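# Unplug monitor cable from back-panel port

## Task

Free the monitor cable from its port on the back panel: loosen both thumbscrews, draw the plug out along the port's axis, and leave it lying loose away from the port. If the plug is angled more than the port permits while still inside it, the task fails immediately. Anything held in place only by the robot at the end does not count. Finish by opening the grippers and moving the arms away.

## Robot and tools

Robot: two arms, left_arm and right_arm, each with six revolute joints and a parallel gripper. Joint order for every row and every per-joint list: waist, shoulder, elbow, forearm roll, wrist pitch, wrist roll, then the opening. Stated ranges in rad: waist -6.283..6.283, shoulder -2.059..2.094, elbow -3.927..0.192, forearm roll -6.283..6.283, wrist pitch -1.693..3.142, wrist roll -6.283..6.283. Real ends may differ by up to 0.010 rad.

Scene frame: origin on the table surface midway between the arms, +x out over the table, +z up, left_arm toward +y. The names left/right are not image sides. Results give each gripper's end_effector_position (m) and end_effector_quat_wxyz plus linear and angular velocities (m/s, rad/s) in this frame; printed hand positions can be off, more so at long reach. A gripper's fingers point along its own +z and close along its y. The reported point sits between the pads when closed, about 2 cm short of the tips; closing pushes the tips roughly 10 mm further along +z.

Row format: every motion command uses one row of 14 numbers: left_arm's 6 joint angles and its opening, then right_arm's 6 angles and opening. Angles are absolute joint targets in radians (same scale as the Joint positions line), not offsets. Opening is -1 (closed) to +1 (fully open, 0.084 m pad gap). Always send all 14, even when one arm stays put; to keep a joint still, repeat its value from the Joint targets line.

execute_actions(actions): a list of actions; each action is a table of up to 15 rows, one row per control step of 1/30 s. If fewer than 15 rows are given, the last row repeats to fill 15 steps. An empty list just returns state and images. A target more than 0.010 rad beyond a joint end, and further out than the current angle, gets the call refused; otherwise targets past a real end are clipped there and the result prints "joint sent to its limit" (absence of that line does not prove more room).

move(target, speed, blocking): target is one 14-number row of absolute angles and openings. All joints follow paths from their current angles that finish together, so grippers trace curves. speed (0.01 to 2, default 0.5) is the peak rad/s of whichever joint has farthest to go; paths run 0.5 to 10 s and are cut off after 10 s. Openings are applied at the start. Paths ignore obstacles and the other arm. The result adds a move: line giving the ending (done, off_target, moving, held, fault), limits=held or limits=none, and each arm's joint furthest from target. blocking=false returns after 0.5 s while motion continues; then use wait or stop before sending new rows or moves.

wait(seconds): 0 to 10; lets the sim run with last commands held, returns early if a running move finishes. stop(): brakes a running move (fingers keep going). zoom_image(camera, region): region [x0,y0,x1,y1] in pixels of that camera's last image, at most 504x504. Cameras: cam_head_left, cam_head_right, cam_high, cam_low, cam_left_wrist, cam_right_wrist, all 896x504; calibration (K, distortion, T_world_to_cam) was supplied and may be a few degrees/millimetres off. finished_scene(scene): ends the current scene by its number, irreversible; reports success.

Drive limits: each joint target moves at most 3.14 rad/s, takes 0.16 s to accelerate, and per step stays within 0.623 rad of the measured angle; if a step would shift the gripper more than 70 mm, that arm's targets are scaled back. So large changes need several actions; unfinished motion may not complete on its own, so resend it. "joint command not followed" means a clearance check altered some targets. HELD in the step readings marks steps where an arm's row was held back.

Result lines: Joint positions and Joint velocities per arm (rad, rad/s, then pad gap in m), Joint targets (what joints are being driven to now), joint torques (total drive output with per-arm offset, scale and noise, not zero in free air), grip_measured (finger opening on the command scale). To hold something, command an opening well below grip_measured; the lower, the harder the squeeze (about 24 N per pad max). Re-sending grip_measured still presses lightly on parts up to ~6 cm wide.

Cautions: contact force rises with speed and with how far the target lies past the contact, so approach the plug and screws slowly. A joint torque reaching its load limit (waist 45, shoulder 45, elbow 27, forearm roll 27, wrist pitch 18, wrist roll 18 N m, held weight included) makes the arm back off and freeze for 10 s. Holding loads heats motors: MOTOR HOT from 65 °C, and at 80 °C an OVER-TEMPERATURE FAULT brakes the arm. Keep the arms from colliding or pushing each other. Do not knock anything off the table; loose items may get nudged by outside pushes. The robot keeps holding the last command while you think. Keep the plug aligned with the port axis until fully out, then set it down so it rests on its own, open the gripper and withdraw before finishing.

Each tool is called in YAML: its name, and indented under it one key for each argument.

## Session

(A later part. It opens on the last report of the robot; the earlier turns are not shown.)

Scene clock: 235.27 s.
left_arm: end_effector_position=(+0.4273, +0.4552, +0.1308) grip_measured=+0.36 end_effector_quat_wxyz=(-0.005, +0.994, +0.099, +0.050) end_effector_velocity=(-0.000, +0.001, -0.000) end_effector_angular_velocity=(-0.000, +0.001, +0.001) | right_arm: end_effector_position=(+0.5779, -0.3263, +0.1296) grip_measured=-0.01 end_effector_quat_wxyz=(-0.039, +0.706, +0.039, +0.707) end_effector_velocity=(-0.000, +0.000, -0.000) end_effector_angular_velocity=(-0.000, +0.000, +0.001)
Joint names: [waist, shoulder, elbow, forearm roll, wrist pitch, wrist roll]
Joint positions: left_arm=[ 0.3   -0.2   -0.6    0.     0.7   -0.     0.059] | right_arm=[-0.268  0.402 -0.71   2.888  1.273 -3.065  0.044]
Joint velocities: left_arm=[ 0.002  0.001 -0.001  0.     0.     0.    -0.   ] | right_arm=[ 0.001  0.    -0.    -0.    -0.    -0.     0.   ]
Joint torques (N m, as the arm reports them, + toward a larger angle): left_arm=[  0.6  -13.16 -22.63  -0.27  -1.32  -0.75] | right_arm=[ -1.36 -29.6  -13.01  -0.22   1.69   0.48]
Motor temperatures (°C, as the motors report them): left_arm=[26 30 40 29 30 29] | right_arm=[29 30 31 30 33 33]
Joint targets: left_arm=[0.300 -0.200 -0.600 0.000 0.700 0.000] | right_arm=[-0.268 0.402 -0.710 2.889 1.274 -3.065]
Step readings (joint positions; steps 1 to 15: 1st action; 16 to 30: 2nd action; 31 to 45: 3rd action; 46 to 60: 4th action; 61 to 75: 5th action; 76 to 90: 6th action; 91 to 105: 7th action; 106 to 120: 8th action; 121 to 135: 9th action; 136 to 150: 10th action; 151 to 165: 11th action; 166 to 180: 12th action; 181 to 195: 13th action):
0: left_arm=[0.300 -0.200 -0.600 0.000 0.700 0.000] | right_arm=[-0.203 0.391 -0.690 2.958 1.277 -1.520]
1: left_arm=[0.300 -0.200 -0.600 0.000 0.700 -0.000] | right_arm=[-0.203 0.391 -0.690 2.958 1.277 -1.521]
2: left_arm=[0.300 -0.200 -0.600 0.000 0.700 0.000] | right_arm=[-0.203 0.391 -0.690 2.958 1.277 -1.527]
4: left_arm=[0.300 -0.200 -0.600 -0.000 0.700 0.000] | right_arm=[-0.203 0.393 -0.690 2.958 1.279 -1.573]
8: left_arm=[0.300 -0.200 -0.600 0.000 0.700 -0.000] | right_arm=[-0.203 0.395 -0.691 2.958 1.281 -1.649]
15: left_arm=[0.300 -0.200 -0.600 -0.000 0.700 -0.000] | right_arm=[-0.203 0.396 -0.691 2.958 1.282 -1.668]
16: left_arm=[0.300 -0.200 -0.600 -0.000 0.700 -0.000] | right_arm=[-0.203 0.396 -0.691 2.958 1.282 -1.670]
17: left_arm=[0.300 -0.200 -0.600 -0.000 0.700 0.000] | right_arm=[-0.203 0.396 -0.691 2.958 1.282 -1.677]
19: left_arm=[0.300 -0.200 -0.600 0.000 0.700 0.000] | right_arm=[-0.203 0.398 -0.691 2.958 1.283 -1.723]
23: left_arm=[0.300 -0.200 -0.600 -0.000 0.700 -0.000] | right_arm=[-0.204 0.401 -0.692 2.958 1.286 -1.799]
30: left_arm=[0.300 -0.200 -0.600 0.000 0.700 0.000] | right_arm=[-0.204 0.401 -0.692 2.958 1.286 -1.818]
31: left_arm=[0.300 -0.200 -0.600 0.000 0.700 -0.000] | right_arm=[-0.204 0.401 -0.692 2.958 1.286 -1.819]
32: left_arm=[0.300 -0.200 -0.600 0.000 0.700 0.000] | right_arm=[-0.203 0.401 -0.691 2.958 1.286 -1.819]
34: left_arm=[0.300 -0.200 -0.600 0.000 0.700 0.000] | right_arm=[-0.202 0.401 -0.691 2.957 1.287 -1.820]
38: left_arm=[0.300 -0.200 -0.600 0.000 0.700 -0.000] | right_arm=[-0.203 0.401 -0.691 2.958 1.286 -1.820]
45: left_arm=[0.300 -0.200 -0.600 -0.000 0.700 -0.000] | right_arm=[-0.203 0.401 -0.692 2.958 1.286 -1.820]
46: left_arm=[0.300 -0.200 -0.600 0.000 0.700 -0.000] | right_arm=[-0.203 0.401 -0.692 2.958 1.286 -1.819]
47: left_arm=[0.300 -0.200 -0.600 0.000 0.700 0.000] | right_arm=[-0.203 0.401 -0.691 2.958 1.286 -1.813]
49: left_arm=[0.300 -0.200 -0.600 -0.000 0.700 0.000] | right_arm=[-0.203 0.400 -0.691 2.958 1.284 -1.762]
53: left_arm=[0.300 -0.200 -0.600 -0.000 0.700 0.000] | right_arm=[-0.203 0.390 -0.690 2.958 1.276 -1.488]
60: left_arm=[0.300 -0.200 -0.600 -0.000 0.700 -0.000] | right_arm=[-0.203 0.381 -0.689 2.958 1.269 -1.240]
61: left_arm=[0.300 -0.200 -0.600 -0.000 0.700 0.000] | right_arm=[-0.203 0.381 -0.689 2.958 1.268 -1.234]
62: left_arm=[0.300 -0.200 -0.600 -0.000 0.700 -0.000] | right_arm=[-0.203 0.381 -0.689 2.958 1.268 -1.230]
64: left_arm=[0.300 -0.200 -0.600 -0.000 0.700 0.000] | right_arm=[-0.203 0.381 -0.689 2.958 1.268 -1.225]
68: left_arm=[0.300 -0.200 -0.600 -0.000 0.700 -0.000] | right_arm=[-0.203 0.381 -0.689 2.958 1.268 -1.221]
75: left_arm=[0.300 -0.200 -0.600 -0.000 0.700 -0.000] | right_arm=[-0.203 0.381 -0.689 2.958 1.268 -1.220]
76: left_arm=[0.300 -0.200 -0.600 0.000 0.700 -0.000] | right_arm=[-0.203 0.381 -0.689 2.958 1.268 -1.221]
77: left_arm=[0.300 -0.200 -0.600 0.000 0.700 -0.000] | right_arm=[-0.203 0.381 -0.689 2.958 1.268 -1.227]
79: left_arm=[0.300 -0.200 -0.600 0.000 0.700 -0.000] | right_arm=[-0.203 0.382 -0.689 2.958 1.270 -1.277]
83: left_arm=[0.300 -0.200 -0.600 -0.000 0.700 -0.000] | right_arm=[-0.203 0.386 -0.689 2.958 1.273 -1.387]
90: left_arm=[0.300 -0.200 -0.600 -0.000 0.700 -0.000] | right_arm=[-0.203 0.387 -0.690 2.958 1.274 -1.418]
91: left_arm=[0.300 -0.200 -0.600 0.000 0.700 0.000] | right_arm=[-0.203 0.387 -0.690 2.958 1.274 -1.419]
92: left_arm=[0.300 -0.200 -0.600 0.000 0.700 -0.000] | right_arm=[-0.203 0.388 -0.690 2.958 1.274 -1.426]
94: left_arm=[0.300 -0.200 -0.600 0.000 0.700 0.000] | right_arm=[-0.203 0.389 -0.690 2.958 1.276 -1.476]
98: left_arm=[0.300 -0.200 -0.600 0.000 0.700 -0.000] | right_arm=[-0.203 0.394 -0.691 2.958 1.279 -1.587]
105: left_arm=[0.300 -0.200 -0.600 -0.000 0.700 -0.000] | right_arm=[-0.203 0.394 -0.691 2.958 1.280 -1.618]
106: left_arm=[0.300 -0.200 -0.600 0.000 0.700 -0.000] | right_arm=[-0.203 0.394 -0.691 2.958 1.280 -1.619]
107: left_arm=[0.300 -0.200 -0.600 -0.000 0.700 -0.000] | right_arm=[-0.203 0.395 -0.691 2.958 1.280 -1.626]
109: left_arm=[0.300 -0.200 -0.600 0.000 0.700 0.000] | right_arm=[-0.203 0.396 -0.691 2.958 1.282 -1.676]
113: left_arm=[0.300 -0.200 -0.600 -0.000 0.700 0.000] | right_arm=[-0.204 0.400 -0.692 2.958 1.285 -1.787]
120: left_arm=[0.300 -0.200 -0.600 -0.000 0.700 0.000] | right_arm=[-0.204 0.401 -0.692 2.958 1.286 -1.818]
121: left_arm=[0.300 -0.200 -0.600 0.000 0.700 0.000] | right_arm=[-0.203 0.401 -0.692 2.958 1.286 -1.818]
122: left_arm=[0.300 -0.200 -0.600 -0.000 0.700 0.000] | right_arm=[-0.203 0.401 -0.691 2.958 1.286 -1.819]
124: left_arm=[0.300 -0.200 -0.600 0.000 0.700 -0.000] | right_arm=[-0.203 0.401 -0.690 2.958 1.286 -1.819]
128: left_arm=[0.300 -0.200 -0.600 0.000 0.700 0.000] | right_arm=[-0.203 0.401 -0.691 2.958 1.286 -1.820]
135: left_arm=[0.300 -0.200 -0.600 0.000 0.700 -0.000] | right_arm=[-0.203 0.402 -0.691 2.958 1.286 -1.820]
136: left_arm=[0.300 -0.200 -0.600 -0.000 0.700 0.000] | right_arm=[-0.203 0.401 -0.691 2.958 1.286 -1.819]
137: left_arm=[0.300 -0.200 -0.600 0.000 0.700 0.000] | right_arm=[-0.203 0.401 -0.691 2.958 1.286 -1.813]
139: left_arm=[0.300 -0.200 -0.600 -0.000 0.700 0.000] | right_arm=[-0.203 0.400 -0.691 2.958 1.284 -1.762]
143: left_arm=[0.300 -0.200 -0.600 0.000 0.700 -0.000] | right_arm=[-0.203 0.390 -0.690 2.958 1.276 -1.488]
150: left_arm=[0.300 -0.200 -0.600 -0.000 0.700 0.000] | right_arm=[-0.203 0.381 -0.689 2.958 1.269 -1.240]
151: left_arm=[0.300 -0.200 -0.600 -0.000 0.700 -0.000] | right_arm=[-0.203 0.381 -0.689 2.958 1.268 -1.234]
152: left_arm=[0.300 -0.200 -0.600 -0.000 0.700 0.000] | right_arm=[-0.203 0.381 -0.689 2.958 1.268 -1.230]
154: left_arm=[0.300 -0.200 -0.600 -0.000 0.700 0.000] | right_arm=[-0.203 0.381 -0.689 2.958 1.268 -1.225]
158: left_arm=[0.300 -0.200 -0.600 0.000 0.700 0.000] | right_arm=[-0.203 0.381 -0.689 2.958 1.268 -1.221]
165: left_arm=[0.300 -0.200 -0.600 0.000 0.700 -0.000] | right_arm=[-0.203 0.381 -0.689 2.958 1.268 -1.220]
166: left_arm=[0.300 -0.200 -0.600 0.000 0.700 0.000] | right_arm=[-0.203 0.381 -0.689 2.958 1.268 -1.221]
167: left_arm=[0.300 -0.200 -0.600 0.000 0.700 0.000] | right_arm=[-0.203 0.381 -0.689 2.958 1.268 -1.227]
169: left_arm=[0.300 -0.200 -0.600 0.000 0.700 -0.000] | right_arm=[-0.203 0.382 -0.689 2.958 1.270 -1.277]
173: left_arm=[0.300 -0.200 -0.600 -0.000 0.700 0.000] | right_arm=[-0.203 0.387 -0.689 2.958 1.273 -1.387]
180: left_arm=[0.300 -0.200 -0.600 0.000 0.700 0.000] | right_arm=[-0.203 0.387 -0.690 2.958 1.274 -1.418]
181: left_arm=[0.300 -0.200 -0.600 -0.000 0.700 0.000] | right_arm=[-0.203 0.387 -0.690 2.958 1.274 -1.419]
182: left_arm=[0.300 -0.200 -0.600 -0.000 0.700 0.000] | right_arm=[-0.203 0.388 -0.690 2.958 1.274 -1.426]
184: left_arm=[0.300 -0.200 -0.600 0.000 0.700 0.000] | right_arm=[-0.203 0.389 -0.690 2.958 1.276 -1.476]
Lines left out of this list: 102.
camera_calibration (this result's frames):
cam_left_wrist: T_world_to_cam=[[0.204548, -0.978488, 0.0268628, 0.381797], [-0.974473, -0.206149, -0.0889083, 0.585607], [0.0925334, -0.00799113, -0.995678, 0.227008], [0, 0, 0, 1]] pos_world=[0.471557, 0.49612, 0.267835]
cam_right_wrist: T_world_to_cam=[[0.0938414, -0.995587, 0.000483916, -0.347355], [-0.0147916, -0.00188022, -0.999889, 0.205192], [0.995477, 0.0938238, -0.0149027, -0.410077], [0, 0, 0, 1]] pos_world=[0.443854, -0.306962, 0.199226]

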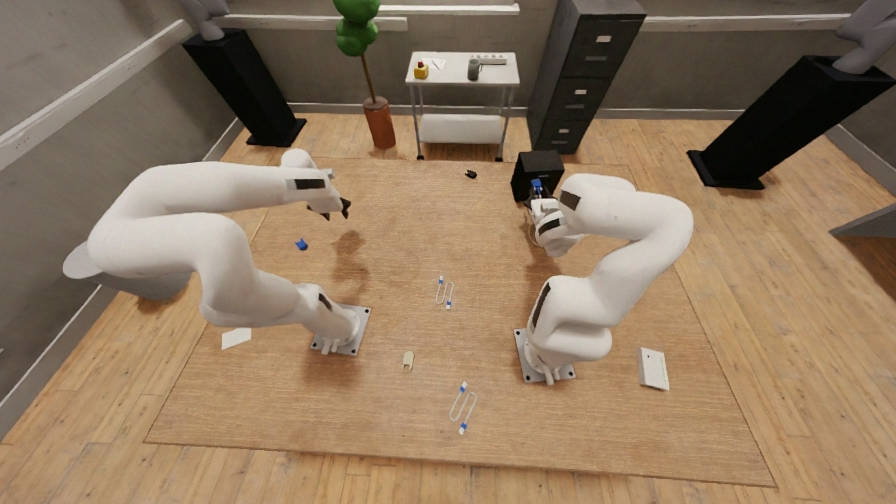

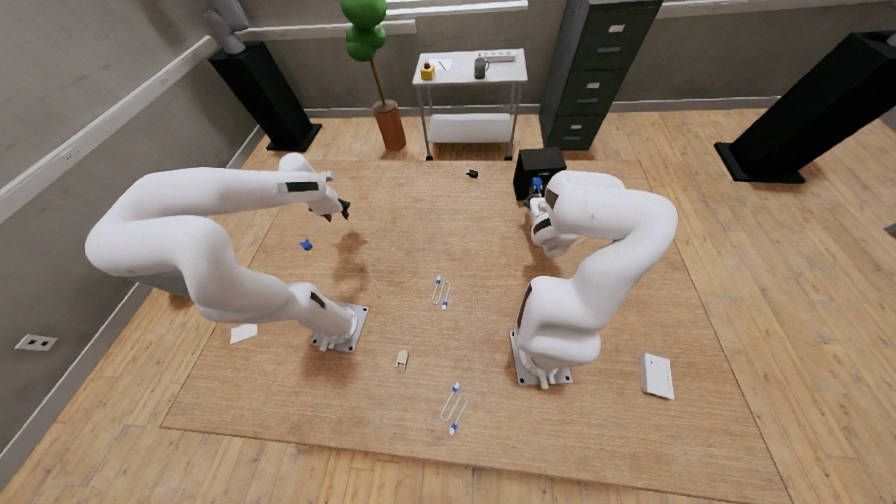

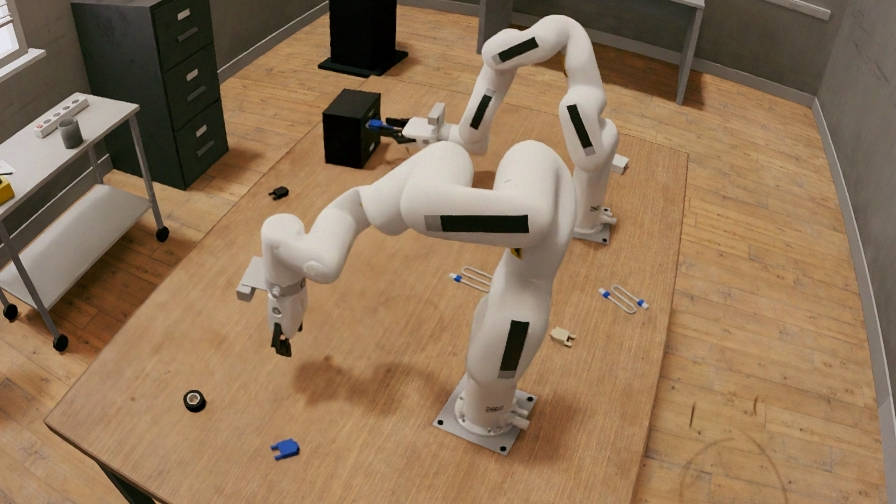

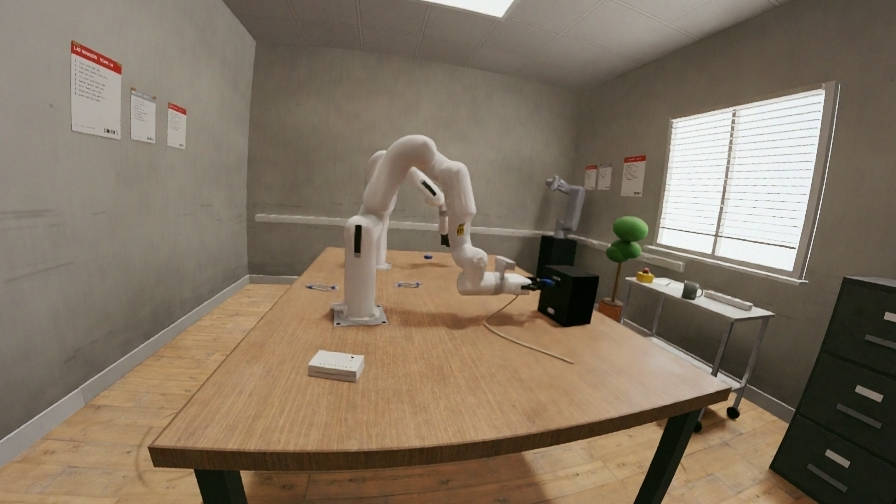

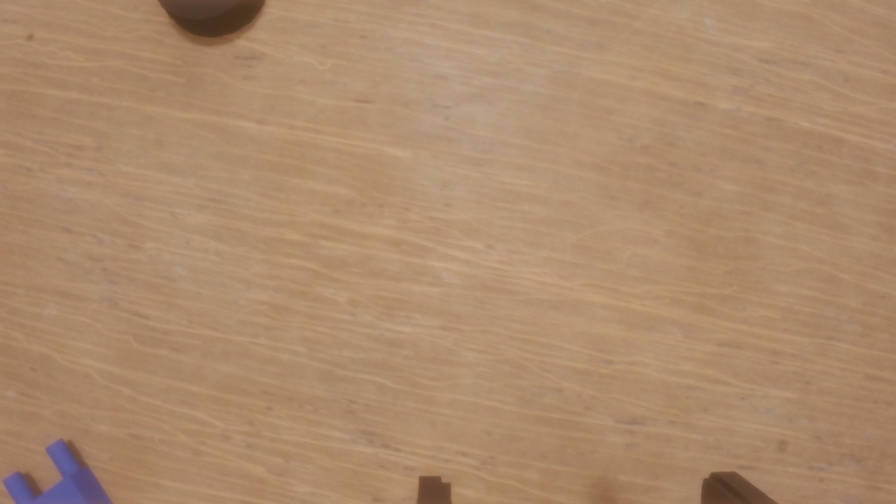

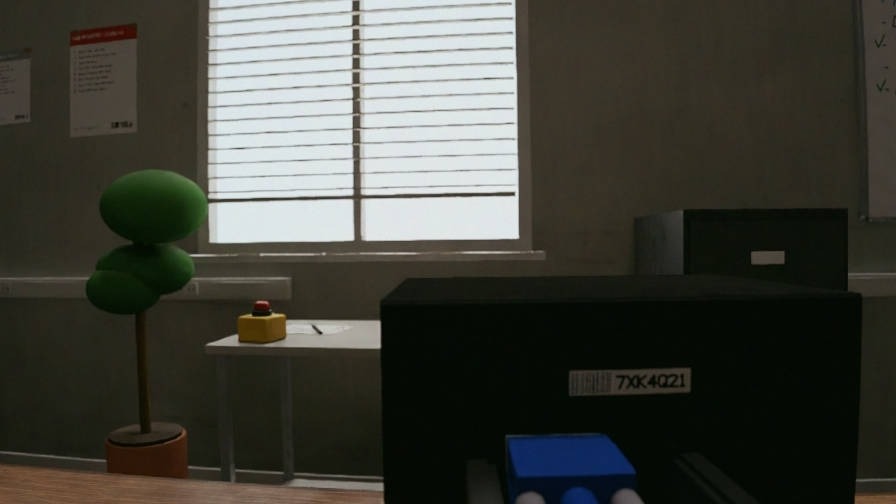

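Roll cycles (6), pose tweak waist -.2685, q5 1.2725.

execute_actions:
  actions:
    - [[0.3,-0.2,-0.6,0,0.7,0,0.37,-0.2685,0.402,-0.71,2.8885,1.2725,-2.57,0]]
    - [[0.3,-0.2,-0.6,0,0.7,0,0.37,-0.2685,0.402,-0.71,2.8885,1.2725,-2.57,-0.8]]
    - [[0.3,-0.2,-0.6,0,0.7,0,0.37,-0.2685,0.402,-0.71,2.8885,1.2725,-2.9,-0.8]]
    - [[0.3,-0.2,-0.6,0,0.7,0,0.37,-0.2685,0.402,-0.71,2.8885,1.2725,-3.23,-0.8]]
    - [[0.3,-0.2,-0.6,0,0.7,0,0.37,-0.2685,0.402,-0.71,2.8885,1.2725,-3.56,-0.8]]
    - [[0.3,-0.2,-0.6,0,0.7,0,0.37,-0.2685,0.402,-0.71,2.8885,1.2725,-3.56,0]]
    - [[0.3,-0.2,-0.6,0,0.7,0,0.37,-0.2685,0.402,-0.71,2.8885,1.2725,-3.065,0]]
    - [[0.3,-0.2,-0.6,0,0.7,0,0.37,-0.2685,0.402,-0.71,2.8885,1.2725,-2.57,0]]
    - [[0.3,-0.2,-0.6,0,0.7,0,0.37,-0.2685,0.402,-0.71,2.8885,1.2725,-2.57,-0.8]]
    - [[0.3,-0.2,-0.6,0,0.7,0,0.37,-0.2685,0.402,-0.71,2.8885,1.2725,-2.9,-0.8]]
    - [[0.3,-0.2,-0.6,0,0.7,0,0.37,-0.2685,0.402,-0.71,2.8885,1.2725,-3.23,-0.8]]
    - [[0.3,-0.2,-0.6,0,0.7,0,0.37,-0.2685,0.402,-0.71,2.8885,1.2725,-3.56,-0.8]]
    - [[0.3,-0.2,-0.6,0,0.7,0,0.37,-0.2685,0.402,-0.71,2.8885,1.2725,-3.56,0]]
    - [[0.3,-0.2,-0.6,0,0.7,0,0.37,-0.2685,0.402,-0.71,2.8885,1.2725,-3.065,0]]
    - [[0.3,-0.2,-0.6,0,0.7,0,0.37,-0.2685,0.402,-0.71,2.8885,1.2725,-2.57,0]]
    - [[0.3,-0.2,-0.6,0,0.7,0,0.37,-0.2685,0.402,-0.71,2.8885,1.2725,-2.57,-0.8]]
    - [[0.3,-0.2,-0.6,0,0.7,0,0.37,-0.2685,0.402,-0.71,2.8885,1.2725,-2.9,-0.8]]
    - [[0.3,-0.2,-0.6,0,0.7,0,0.37,-0.2685,0.402,-0.71,2.8885,1.2725,-3.23,-0.8]]
    - [[0.3,-0.2,-0.6,0,0.7,0,0.37,-0.2685,0.402,-0.71,2.8885,1.2725,-3.56,-0.8]]
    - [[0.3,-0.2,-0.6,0,0.7,0,0.37,-0.2685,0.402,-0.71,2.8885,1.2725,-3.56,0]]
    - [[0.3,-0.2,-0.6,0,0.7,0,0.37,-0.2685,0.402,-0.71,2.8885,1.2725,-3.065,0]]
    - [[0.3,-0.2,-0.6,0,0.7,0,0.37,-0.2685,0.402,-0.71,2.8885,1.2725,-2.57,0]]
    - [[0.3,-0.2,-0.6,0,0.7,0,0.37,-0.2685,0.402,-0.71,2.8885,1.2725,-2.57,-0.8]]
    - [[0.3,-0.2,-0.6,0,0.7,0,0.37,-0.2685,0.402,-0.71,2.8885,1.2725,-2.9,-0.8]]
    - [[0.3,-0.2,-0.6,0,0.7,0,0.37,-0.2685,0.402,-0.71,2.8885,1.2725,-3.23,-0.8]]
    - [[0.3,-0.2,-0.6,0,0.7,0,0.37,-0.2685,0.402,-0.71,2.8885,1.2725,-3.56,-0.8]]
    - [[0.3,-0.2,-0.6,0,0.7,0,0.37,-0.2685,0.402,-0.71,2.8885,1.2725,-3.56,0]]
    - [[0.3,-0.2,-0.6,0,0.7,0,0.37,-0.2685,0.402,-0.71,2.8885,1.2725,-3.065,0]]
    - [[0.3,-0.2,-0.6,0,0.7,0,0.37,-0.2685,0.402,-0.71,2.8885,1.2725,-2.57,0]]
    - [[0.3,-0.2,-0.6,0,0.7,0,0.37,-0.2685,0.402,-0.71,2.8885,1.2725,-2.57,-0.8]]
    - [[0.3,-0.2,-0.6,0,0.7,0,0.37,-0.2685,0.402,-0.71,2.8885,1.2725,-2.9,-0.8]]
    - [[0.3,-0.2,-0.6,0,0.7,0,0.37,-0.2685,0.402,-0.71,2.8885,1.2725,-3.23,-0.8]]
    - [[0.3,-0.2,-0.6,0,0.7,0,0.37,-0.2685,0.402,-0.71,2.8885,1.2725,-3.56,-0.8]]
    - [[0.3,-0.2,-0.6,0,0.7,0,0.37,-0.2685,0.402,-0.71,2.8885,1.2725,-3.56,0]]
    - [[0.3,-0.2,-0.6,0,0.7,0,0.37,-0.2685,0.402,-0.71,2.8885,1.2725,-3.065,0]]
    - [[0.3,-0.2,-0.6,0,0.7,0,0.37,-0.2685,0.402,-0.71,2.8885,1.2725,-2.57,0]]
    - [[0.3,-0.2,-0.6,0,0.7,0,0.37,-0.2685,0.402,-0.71,2.8885,1.2725,-2.57,-0.8]]
    - [[0.3,-0.2,-0.6,0,0.7,0,0.37,-0.2685,0.402,-0.71,2.8885,1.2725,-2.9,-0.8]]
    - [[0.3,-0.2,-0.6,0,0.7,0,0.37,-0.2685,0.402,-0.71,2.8885,1.2725,-3.23,-0.8]]
    - [[0.3,-0.2,-0.6,0,0.7,0,0.37,-0.2685,0.402,-0.71,2.8885,1.2725,-3.56,-0.8]]
    - [[0.3,-0.2,-0.6,0,0.7,0,0.37,-0.2685,0.402,-0.71,2.8885,1.2725,-3.56,0]]
    - [[0.3,-0.2,-0.6,0,0.7,0,0.37,-0.2685,0.402,-0.71,2.8885,1.2725,-3.065,0]]
    - [[0.3,-0.2,-0.6,0,0.7,0,0.37,-0.2685,0.402,-0.71,2.8885,1.2725,-3.065,0]]

Scene clock: 304.27 s.
left_arm: end_effector_position=(+0.4273, +0.4552, +0.1308) grip_measured=+0.36 end_effector_quat_wxyz=(-0.005, +0.994, +0.099, +0.050) end_effector_velocity=(+0.000, -0.001, -0.000) end_effector_angular_velocity=(-0.000, +0.000, -0.001) | right_arm: end_effector_position=(+0.5778, -0.3266, +0.1293) grip_measured=-0.01 end_effector_quat_wxyz=(-0.039, +0.706, +0.039, +0.706) end_effector_velocity=(+0.000, +0.000, +0.000) end_effector_angular_velocity=(+0.000, -0.001, +0.000)
Joint names: [waist, shoulder, elbow, forearm roll, wrist pitch, wrist roll]
Joint positions: left_arm=[ 0.3   -0.2   -0.6    0.     0.7   -0.     0.059] | right_arm=[-0.269  0.402 -0.71   2.888  1.272 -3.065  0.044]
Joint velocities: left_arm=[-0.001  0.001  0.    -0.    -0.     0.     0.   ] | right_arm=[-0.     0.    -0.    -0.     0.001  0.     0.   ]
Joint torques (N m, as the arm reports them, + toward a larger angle): left_arm=[  1.06 -12.75 -22.43   0.35  -1.31  -0.54] | right_arm=[ -1.46 -28.37 -11.8   -0.37   1.77   0.29]
Motor temperatures (°C, as the motors report them): left_arm=[26 30 40 29 30 29] | right_arm=[29 30 32 30 34 33]
Joint targets: left_arm=[0.300 -0.200 -0.600 0.000 0.700 0.000] | right_arm=[-0.268 0.402 -0.710 2.889 1.273 -3.065]
Step readings (joint positions; steps 1 to 15: 1st action; 16 to 30: 2nd action; 31 to 45: 3rd action; 46 to 60: 4th action; 61 to 75: 5th action; 76 to 90: 6th action; 91 to 105: 7th action; 106 to 120: 8th action; 121 to 135: 9th action; 136 to 150: 10th action; 151 to 165: 11th action; 166 to 180: 12th action; 181 to 195: 13th action):
0: left_arm=[0.300 -0.200 -0.600 0.000 0.700 -0.000] | right_arm=[-0.268 0.402 -0.710 2.889 1.274 -3.065]
1: left_arm=[0.300 -0.200 -0.600 0.000 0.700 0.000] | right_arm=[-0.268 0.402 -0.710 2.888 1.273 -3.064]
2: left_arm=[0.300 -0.200 -0.600 -0.000 0.700 0.000] | right_arm=[-0.268 0.402 -0.710 2.888 1.273 -3.058]
4: left_arm=[0.300 -0.200 -0.600 -0.000 0.700 0.000] | right_arm=[-0.268 0.402 -0.710 2.888 1.273 -3.007]
8: left_arm=[0.300 -0.200 -0.600 -0.000 0.700 0.000] | right_arm=[-0.268 0.402 -0.710 2.889 1.273 -2.755]
15: left_arm=[0.300 -0.200 -0.600 0.000 0.700 0.000] | right_arm=[-0.269 0.402 -0.710 2.889 1.273 -2.583]
16: left_arm=[0.300 -0.200 -0.600 -0.000 0.700 -0.000] | right_arm=[-0.269 0.402 -0.710 2.889 1.273 -2.579]
17: left_arm=[0.300 -0.200 -0.600 -0.000 0.700 -0.000] | right_arm=[-0.269 0.402 -0.710 2.889 1.273 -2.576]
19: left_arm=[0.300 -0.200 -0.600 0.000 0.700 -0.000] | right_arm=[-0.269 0.402 -0.710 2.889 1.273 -2.573]
23: left_arm=[0.300 -0.200 -0.600 0.000 0.700 -0.000] | right_arm=[-0.269 0.402 -0.710 2.889 1.273 -2.571]
30: left_arm=[0.300 -0.200 -0.600 -0.000 0.700 0.000] | right_arm=[-0.269 0.402 -0.710 2.889 1.273 -2.570]
31: left_arm=[0.300 -0.200 -0.600 0.000 0.700 0.000] | right_arm=[-0.269 0.402 -0.710 2.889 1.273 -2.571]
32: left_arm=[0.300 -0.200 -0.600 0.000 0.700 0.000] | right_arm=[-0.269 0.402 -0.710 2.889 1.273 -2.577]
34: left_arm=[0.300 -0.200 -0.600 -0.000 0.700 0.000] | right_arm=[-0.269 0.402 -0.710 2.889 1.273 -2.628]
38: left_arm=[0.300 -0.200 -0.600 -0.000 0.700 -0.000] | right_arm=[-0.268 0.404 -0.711 2.888 1.270 -2.817]
45: left_arm=[0.300 -0.200 -0.600 0.000 0.700 0.000] | right_arm=[-0.268 0.404 -0.710 2.889 1.270 -2.894]
46: left_arm=[0.300 -0.200 -0.600 0.000 0.700 -0.000] | right_arm=[-0.268 0.404 -0.710 2.889 1.271 -2.897]
47: left_arm=[0.300 -0.200 -0.600 -0.000 0.700 0.000] | right_arm=[-0.268 0.404 -0.710 2.889 1.271 -2.904]
49: left_arm=[0.300 -0.200 -0.600 -0.000 0.700 0.000] | right_arm=[-0.268 0.403 -0.710 2.889 1.271 -2.957]
53: left_arm=[0.300 -0.200 -0.600 -0.000 0.700 0.000] | right_arm=[-0.269 0.402 -0.710 2.889 1.272 -3.147]
60: left_arm=[0.300 -0.200 -0.600 0.000 0.700 -0.000] | right_arm=[-0.269 0.402 -0.710 2.889 1.272 -3.224]
61: left_arm=[0.300 -0.200 -0.600 -0.000 0.700 0.000] | right_arm=[-0.269 0.402 -0.710 2.889 1.272 -3.227]
62: left_arm=[0.300 -0.200 -0.600 0.000 0.700 0.000] | right_arm=[-0.269 0.402 -0.710 2.889 1.272 -3.235]
64: left_arm=[0.300 -0.200 -0.600 -0.000 0.700 -0.000] | right_arm=[-0.269 0.402 -0.710 2.889 1.272 -3.287]
68: left_arm=[0.300 -0.200 -0.600 0.000 0.700 0.000] | right_arm=[-0.269 0.402 -0.709 2.889 1.273 -3.477]
75: left_arm=[0.300 -0.200 -0.600 -0.000 0.700 0.000] | right_arm=[-0.270 0.402 -0.710 2.889 1.272 -3.554]
76: left_arm=[0.300 -0.200 -0.600 -0.000 0.700 -0.000] | right_arm=[-0.270 0.402 -0.710 2.889 1.273 -3.556]
77: left_arm=[0.300 -0.200 -0.600 -0.000 0.700 -0.000] | right_arm=[-0.268 0.401 -0.710 2.888 1.275 -3.557]
79: left_arm=[0.300 -0.200 -0.600 0.000 0.700 0.000] | right_arm=[-0.267 0.399 -0.712 2.887 1.277 -3.559]
83: left_arm=[0.300 -0.200 -0.600 0.000 0.700 0.000] | right_arm=[-0.267 0.400 -0.712 2.888 1.276 -3.560]
90: left_arm=[0.300 -0.200 -0.600 -0.000 0.700 0.000] | right_arm=[-0.268 0.401 -0.710 2.888 1.273 -3.560]
91: left_arm=[0.300 -0.200 -0.600 0.000 0.700 -0.000] | right_arm=[-0.268 0.402 -0.710 2.888 1.273 -3.559]
92: left_arm=[0.300 -0.200 -0.600 -0.000 0.700 0.000] | right_arm=[-0.268 0.402 -0.710 2.888 1.273 -3.553]
94: left_arm=[0.300 -0.200 -0.600 0.000 0.700 -0.000] | right_arm=[-0.268 0.402 -0.710 2.888 1.273 -3.502]
98: left_arm=[0.300 -0.200 -0.600 -0.000 0.700 -0.000] | right_arm=[-0.269 0.402 -0.710 2.889 1.273 -3.250]
105: left_arm=[0.300 -0.200 -0.600 0.000 0.700 -0.000] | right_arm=[-0.269 0.402 -0.710 2.889 1.273 -3.078]
106: left_arm=[0.300 -0.200 -0.600 0.000 0.700 0.000] | right_arm=[-0.269 0.402 -0.710 2.889 1.273 -3.073]
107: left_arm=[0.300 -0.200 -0.600 0.000 0.700 -0.000] | right_arm=[-0.269 0.402 -0.710 2.889 1.273 -3.064]
109: left_arm=[0.300 -0.200 -0.600 0.000 0.700 -0.000] | right_arm=[-0.269 0.402 -0.710 2.889 1.272 -3.010]
113: left_arm=[0.300 -0.200 -0.600 0.000 0.700 0.000] | right_arm=[-0.269 0.402 -0.710 2.889 1.272 -2.756]
120: left_arm=[0.300 -0.200 -0.600 -0.000 0.700 0.000] | right_arm=[-0.269 0.402 -0.710 2.889 1.272 -2.583]
121: left_arm=[0.300 -0.200 -0.600 0.000 0.700 -0.000] | right_arm=[-0.269 0.402 -0.710 2.889 1.272 -2.579]
122: left_arm=[0.300 -0.200 -0.600 0.000 0.700 -0.000] | right_arm=[-0.269 0.402 -0.710 2.889 1.272 -2.576]
124: left_arm=[0.300 -0.200 -0.600 0.000 0.700 0.000] | right_arm=[-0.268 0.402 -0.709 2.888 1.273 -2.573]
128: left_arm=[0.300 -0.200 -0.600 0.000 0.700 -0.000] | right_arm=[-0.268 0.402 -0.710 2.888 1.273 -2.571]
135: left_arm=[0.300 -0.200 -0.600 0.000 0.700 -0.000] | right_arm=[-0.268 0.402 -0.710 2.888 1.273 -2.570]
136: left_arm=[0.300 -0.200 -0.600 0.000 0.700 -0.000] | right_arm=[-0.268 0.402 -0.710 2.888 1.273 -2.571]
137: left_arm=[0.300 -0.200 -0.600 -0.000 0.700 0.000] | right_arm=[-0.268 0.402 -0.710 2.888 1.273 -2.577]
139: left_arm=[0.300 -0.200 -0.600 0.000 0.700 -0.000] | right_arm=[-0.268 0.402 -0.710 2.888 1.272 -2.628]
143: left_arm=[0.300 -0.200 -0.600 0.000 0.700 0.000] | right_arm=[-0.268 0.405 -0.711 2.888 1.269 -2.817]
150: left_arm=[0.300 -0.200 -0.600 0.000 0.700 0.000] | right_arm=[-0.268 0.404 -0.710 2.889 1.271 -2.894]
151: left_arm=[0.300 -0.200 -0.600 -0.000 0.700 0.000] | right_arm=[-0.268 0.404 -0.710 2.889 1.271 -2.897]
152: left_arm=[0.300 -0.200 -0.600 0.000 0.700 -0.000] | right_arm=[-0.268 0.403 -0.710 2.889 1.271 -2.904]
154: left_arm=[0.300 -0.200 -0.600 -0.000 0.700 0.000] | right_arm=[-0.269 0.403 -0.710 2.889 1.272 -2.957]
158: left_arm=[0.300 -0.200 -0.600 0.000 0.700 0.000] | right_arm=[-0.269 0.402 -0.709 2.889 1.272 -3.147]
165: left_arm=[0.300 -0.200 -0.600 0.000 0.700 -0.000] | right_arm=[-0.269 0.402 -0.710 2.889 1.272 -3.224]
166: left_arm=[0.300 -0.200 -0.600 0.000 0.700 0.000] | right_arm=[-0.269 0.402 -0.710 2.889 1.272 -3.227]
167: left_arm=[0.300 -0.200 -0.600 0.000 0.700 0.000] | right_arm=[-0.269 0.402 -0.710 2.889 1.272 -3.235]
169: left_arm=[0.300 -0.200 -0.600 -0.000 0.700 -0.000] | right_arm=[-0.269 0.402 -0.710 2.889 1.272 -3.287]
173: left_arm=[0.300 -0.200 -0.600 0.000 0.700 -0.000] | right_arm=[-0.269 0.402 -0.709 2.889 1.273 -3.477]
180: left_arm=[0.300 -0.200 -0.600 -0.000 0.700 0.000] | right_arm=[-0.270 0.402 -0.710 2.889 1.272 -3.554]
181: left_arm=[0.300 -0.200 -0.600 -0.000 0.700 -0.000] | right_arm=[-0.270 0.402 -0.710 2.889 1.273 -3.556]
182: left_arm=[0.300 -0.200 -0.600 -0.000 0.700 0.000] | right_arm=[-0.268 0.401 -0.710 2.888 1.275 -3.557]
184: left_arm=[0.300 -0.200 -0.600 0.000 0.700 0.000] | right_arm=[-0.267 0.399 -0.712 2.887 1.277 -3.559]
Lines left out of this list: 152.
camera_calibration (this result's frames):
cam_left_wrist: T_world_to_cam=[[0.204548, -0.978488, 0.0268628, 0.381797], [-0.974473, -0.206149, -0.0889083, 0.585607], [0.0925335, -0.0079911, -0.995678, 0.227008], [0, 0, 0, 1]] pos_world=[0.471557, 0.49612, 0.267836]
cam_right_wrist: T_world_to_cam=[[0.0932648, -0.995641, 0.000596138, -0.347369], [-0.0157365, -0.00207276, -0.999874, 0.205435], [0.995517, 0.0932437, -0.0158613, -0.410065], [0, 0, 0, 1]] pos_world=[0.443857, -0.307193, 0.199112]

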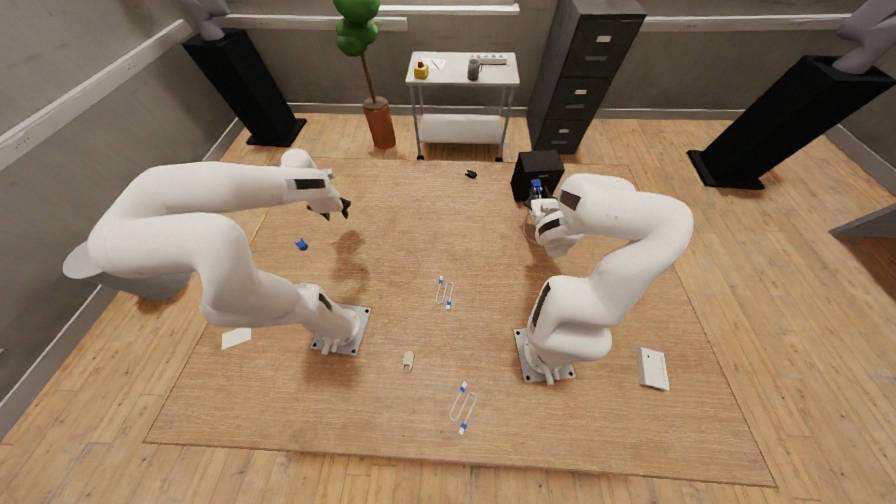

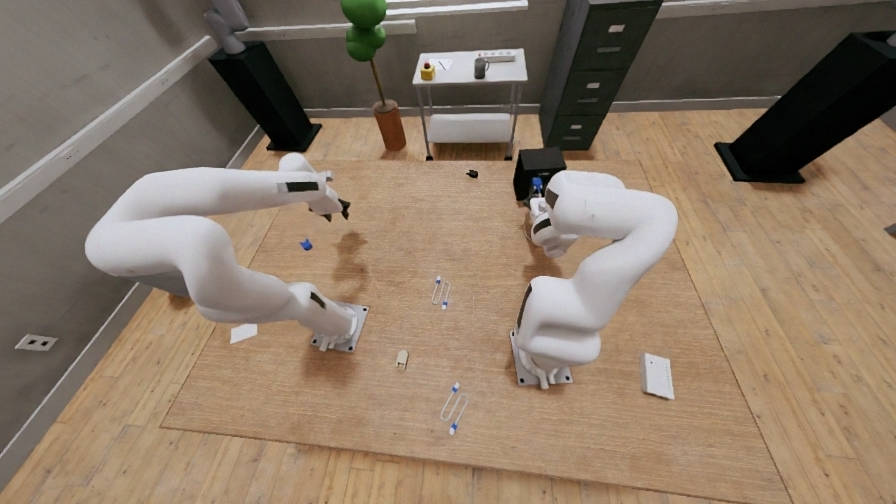

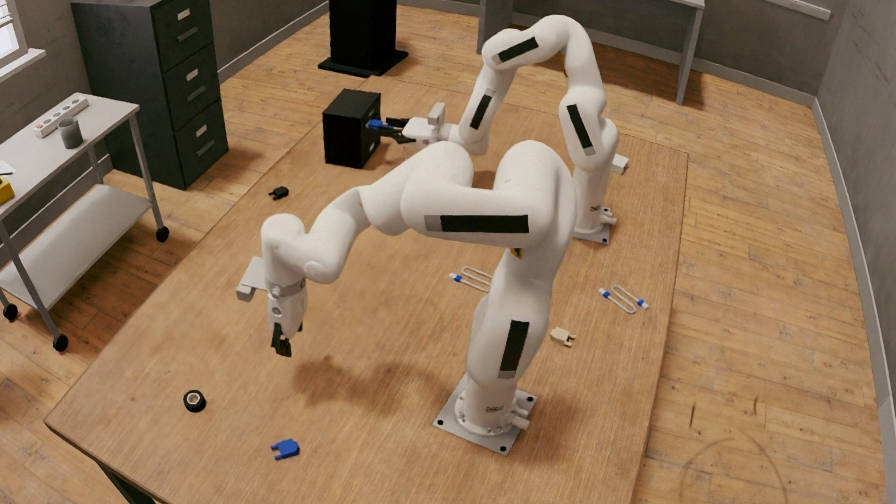

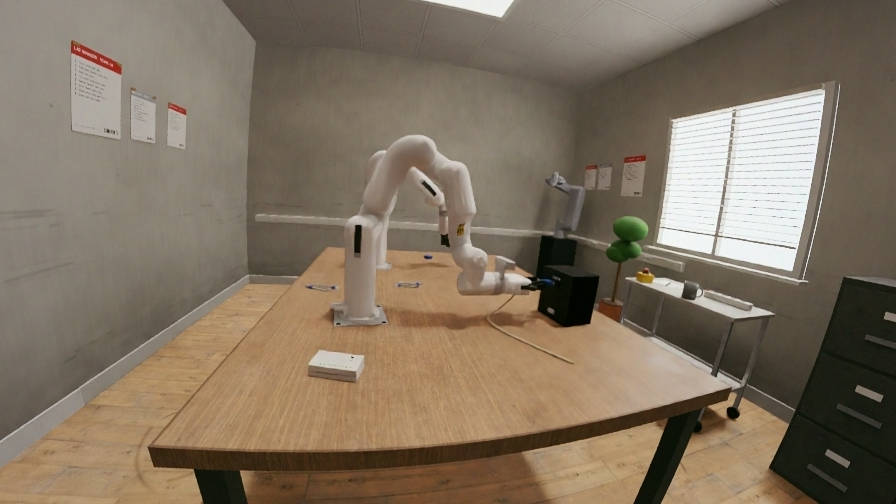

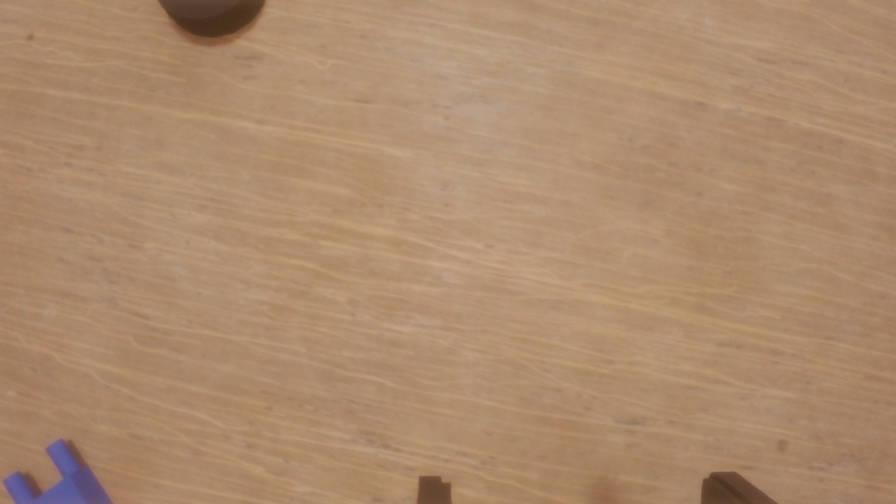

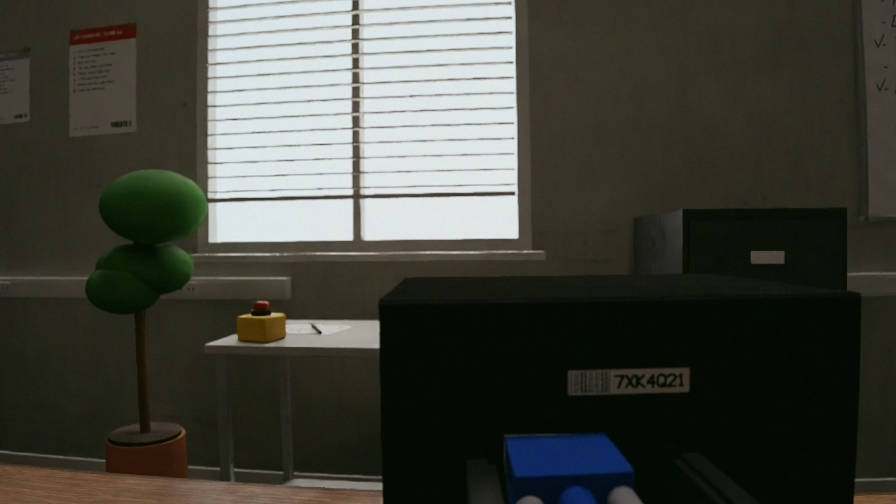

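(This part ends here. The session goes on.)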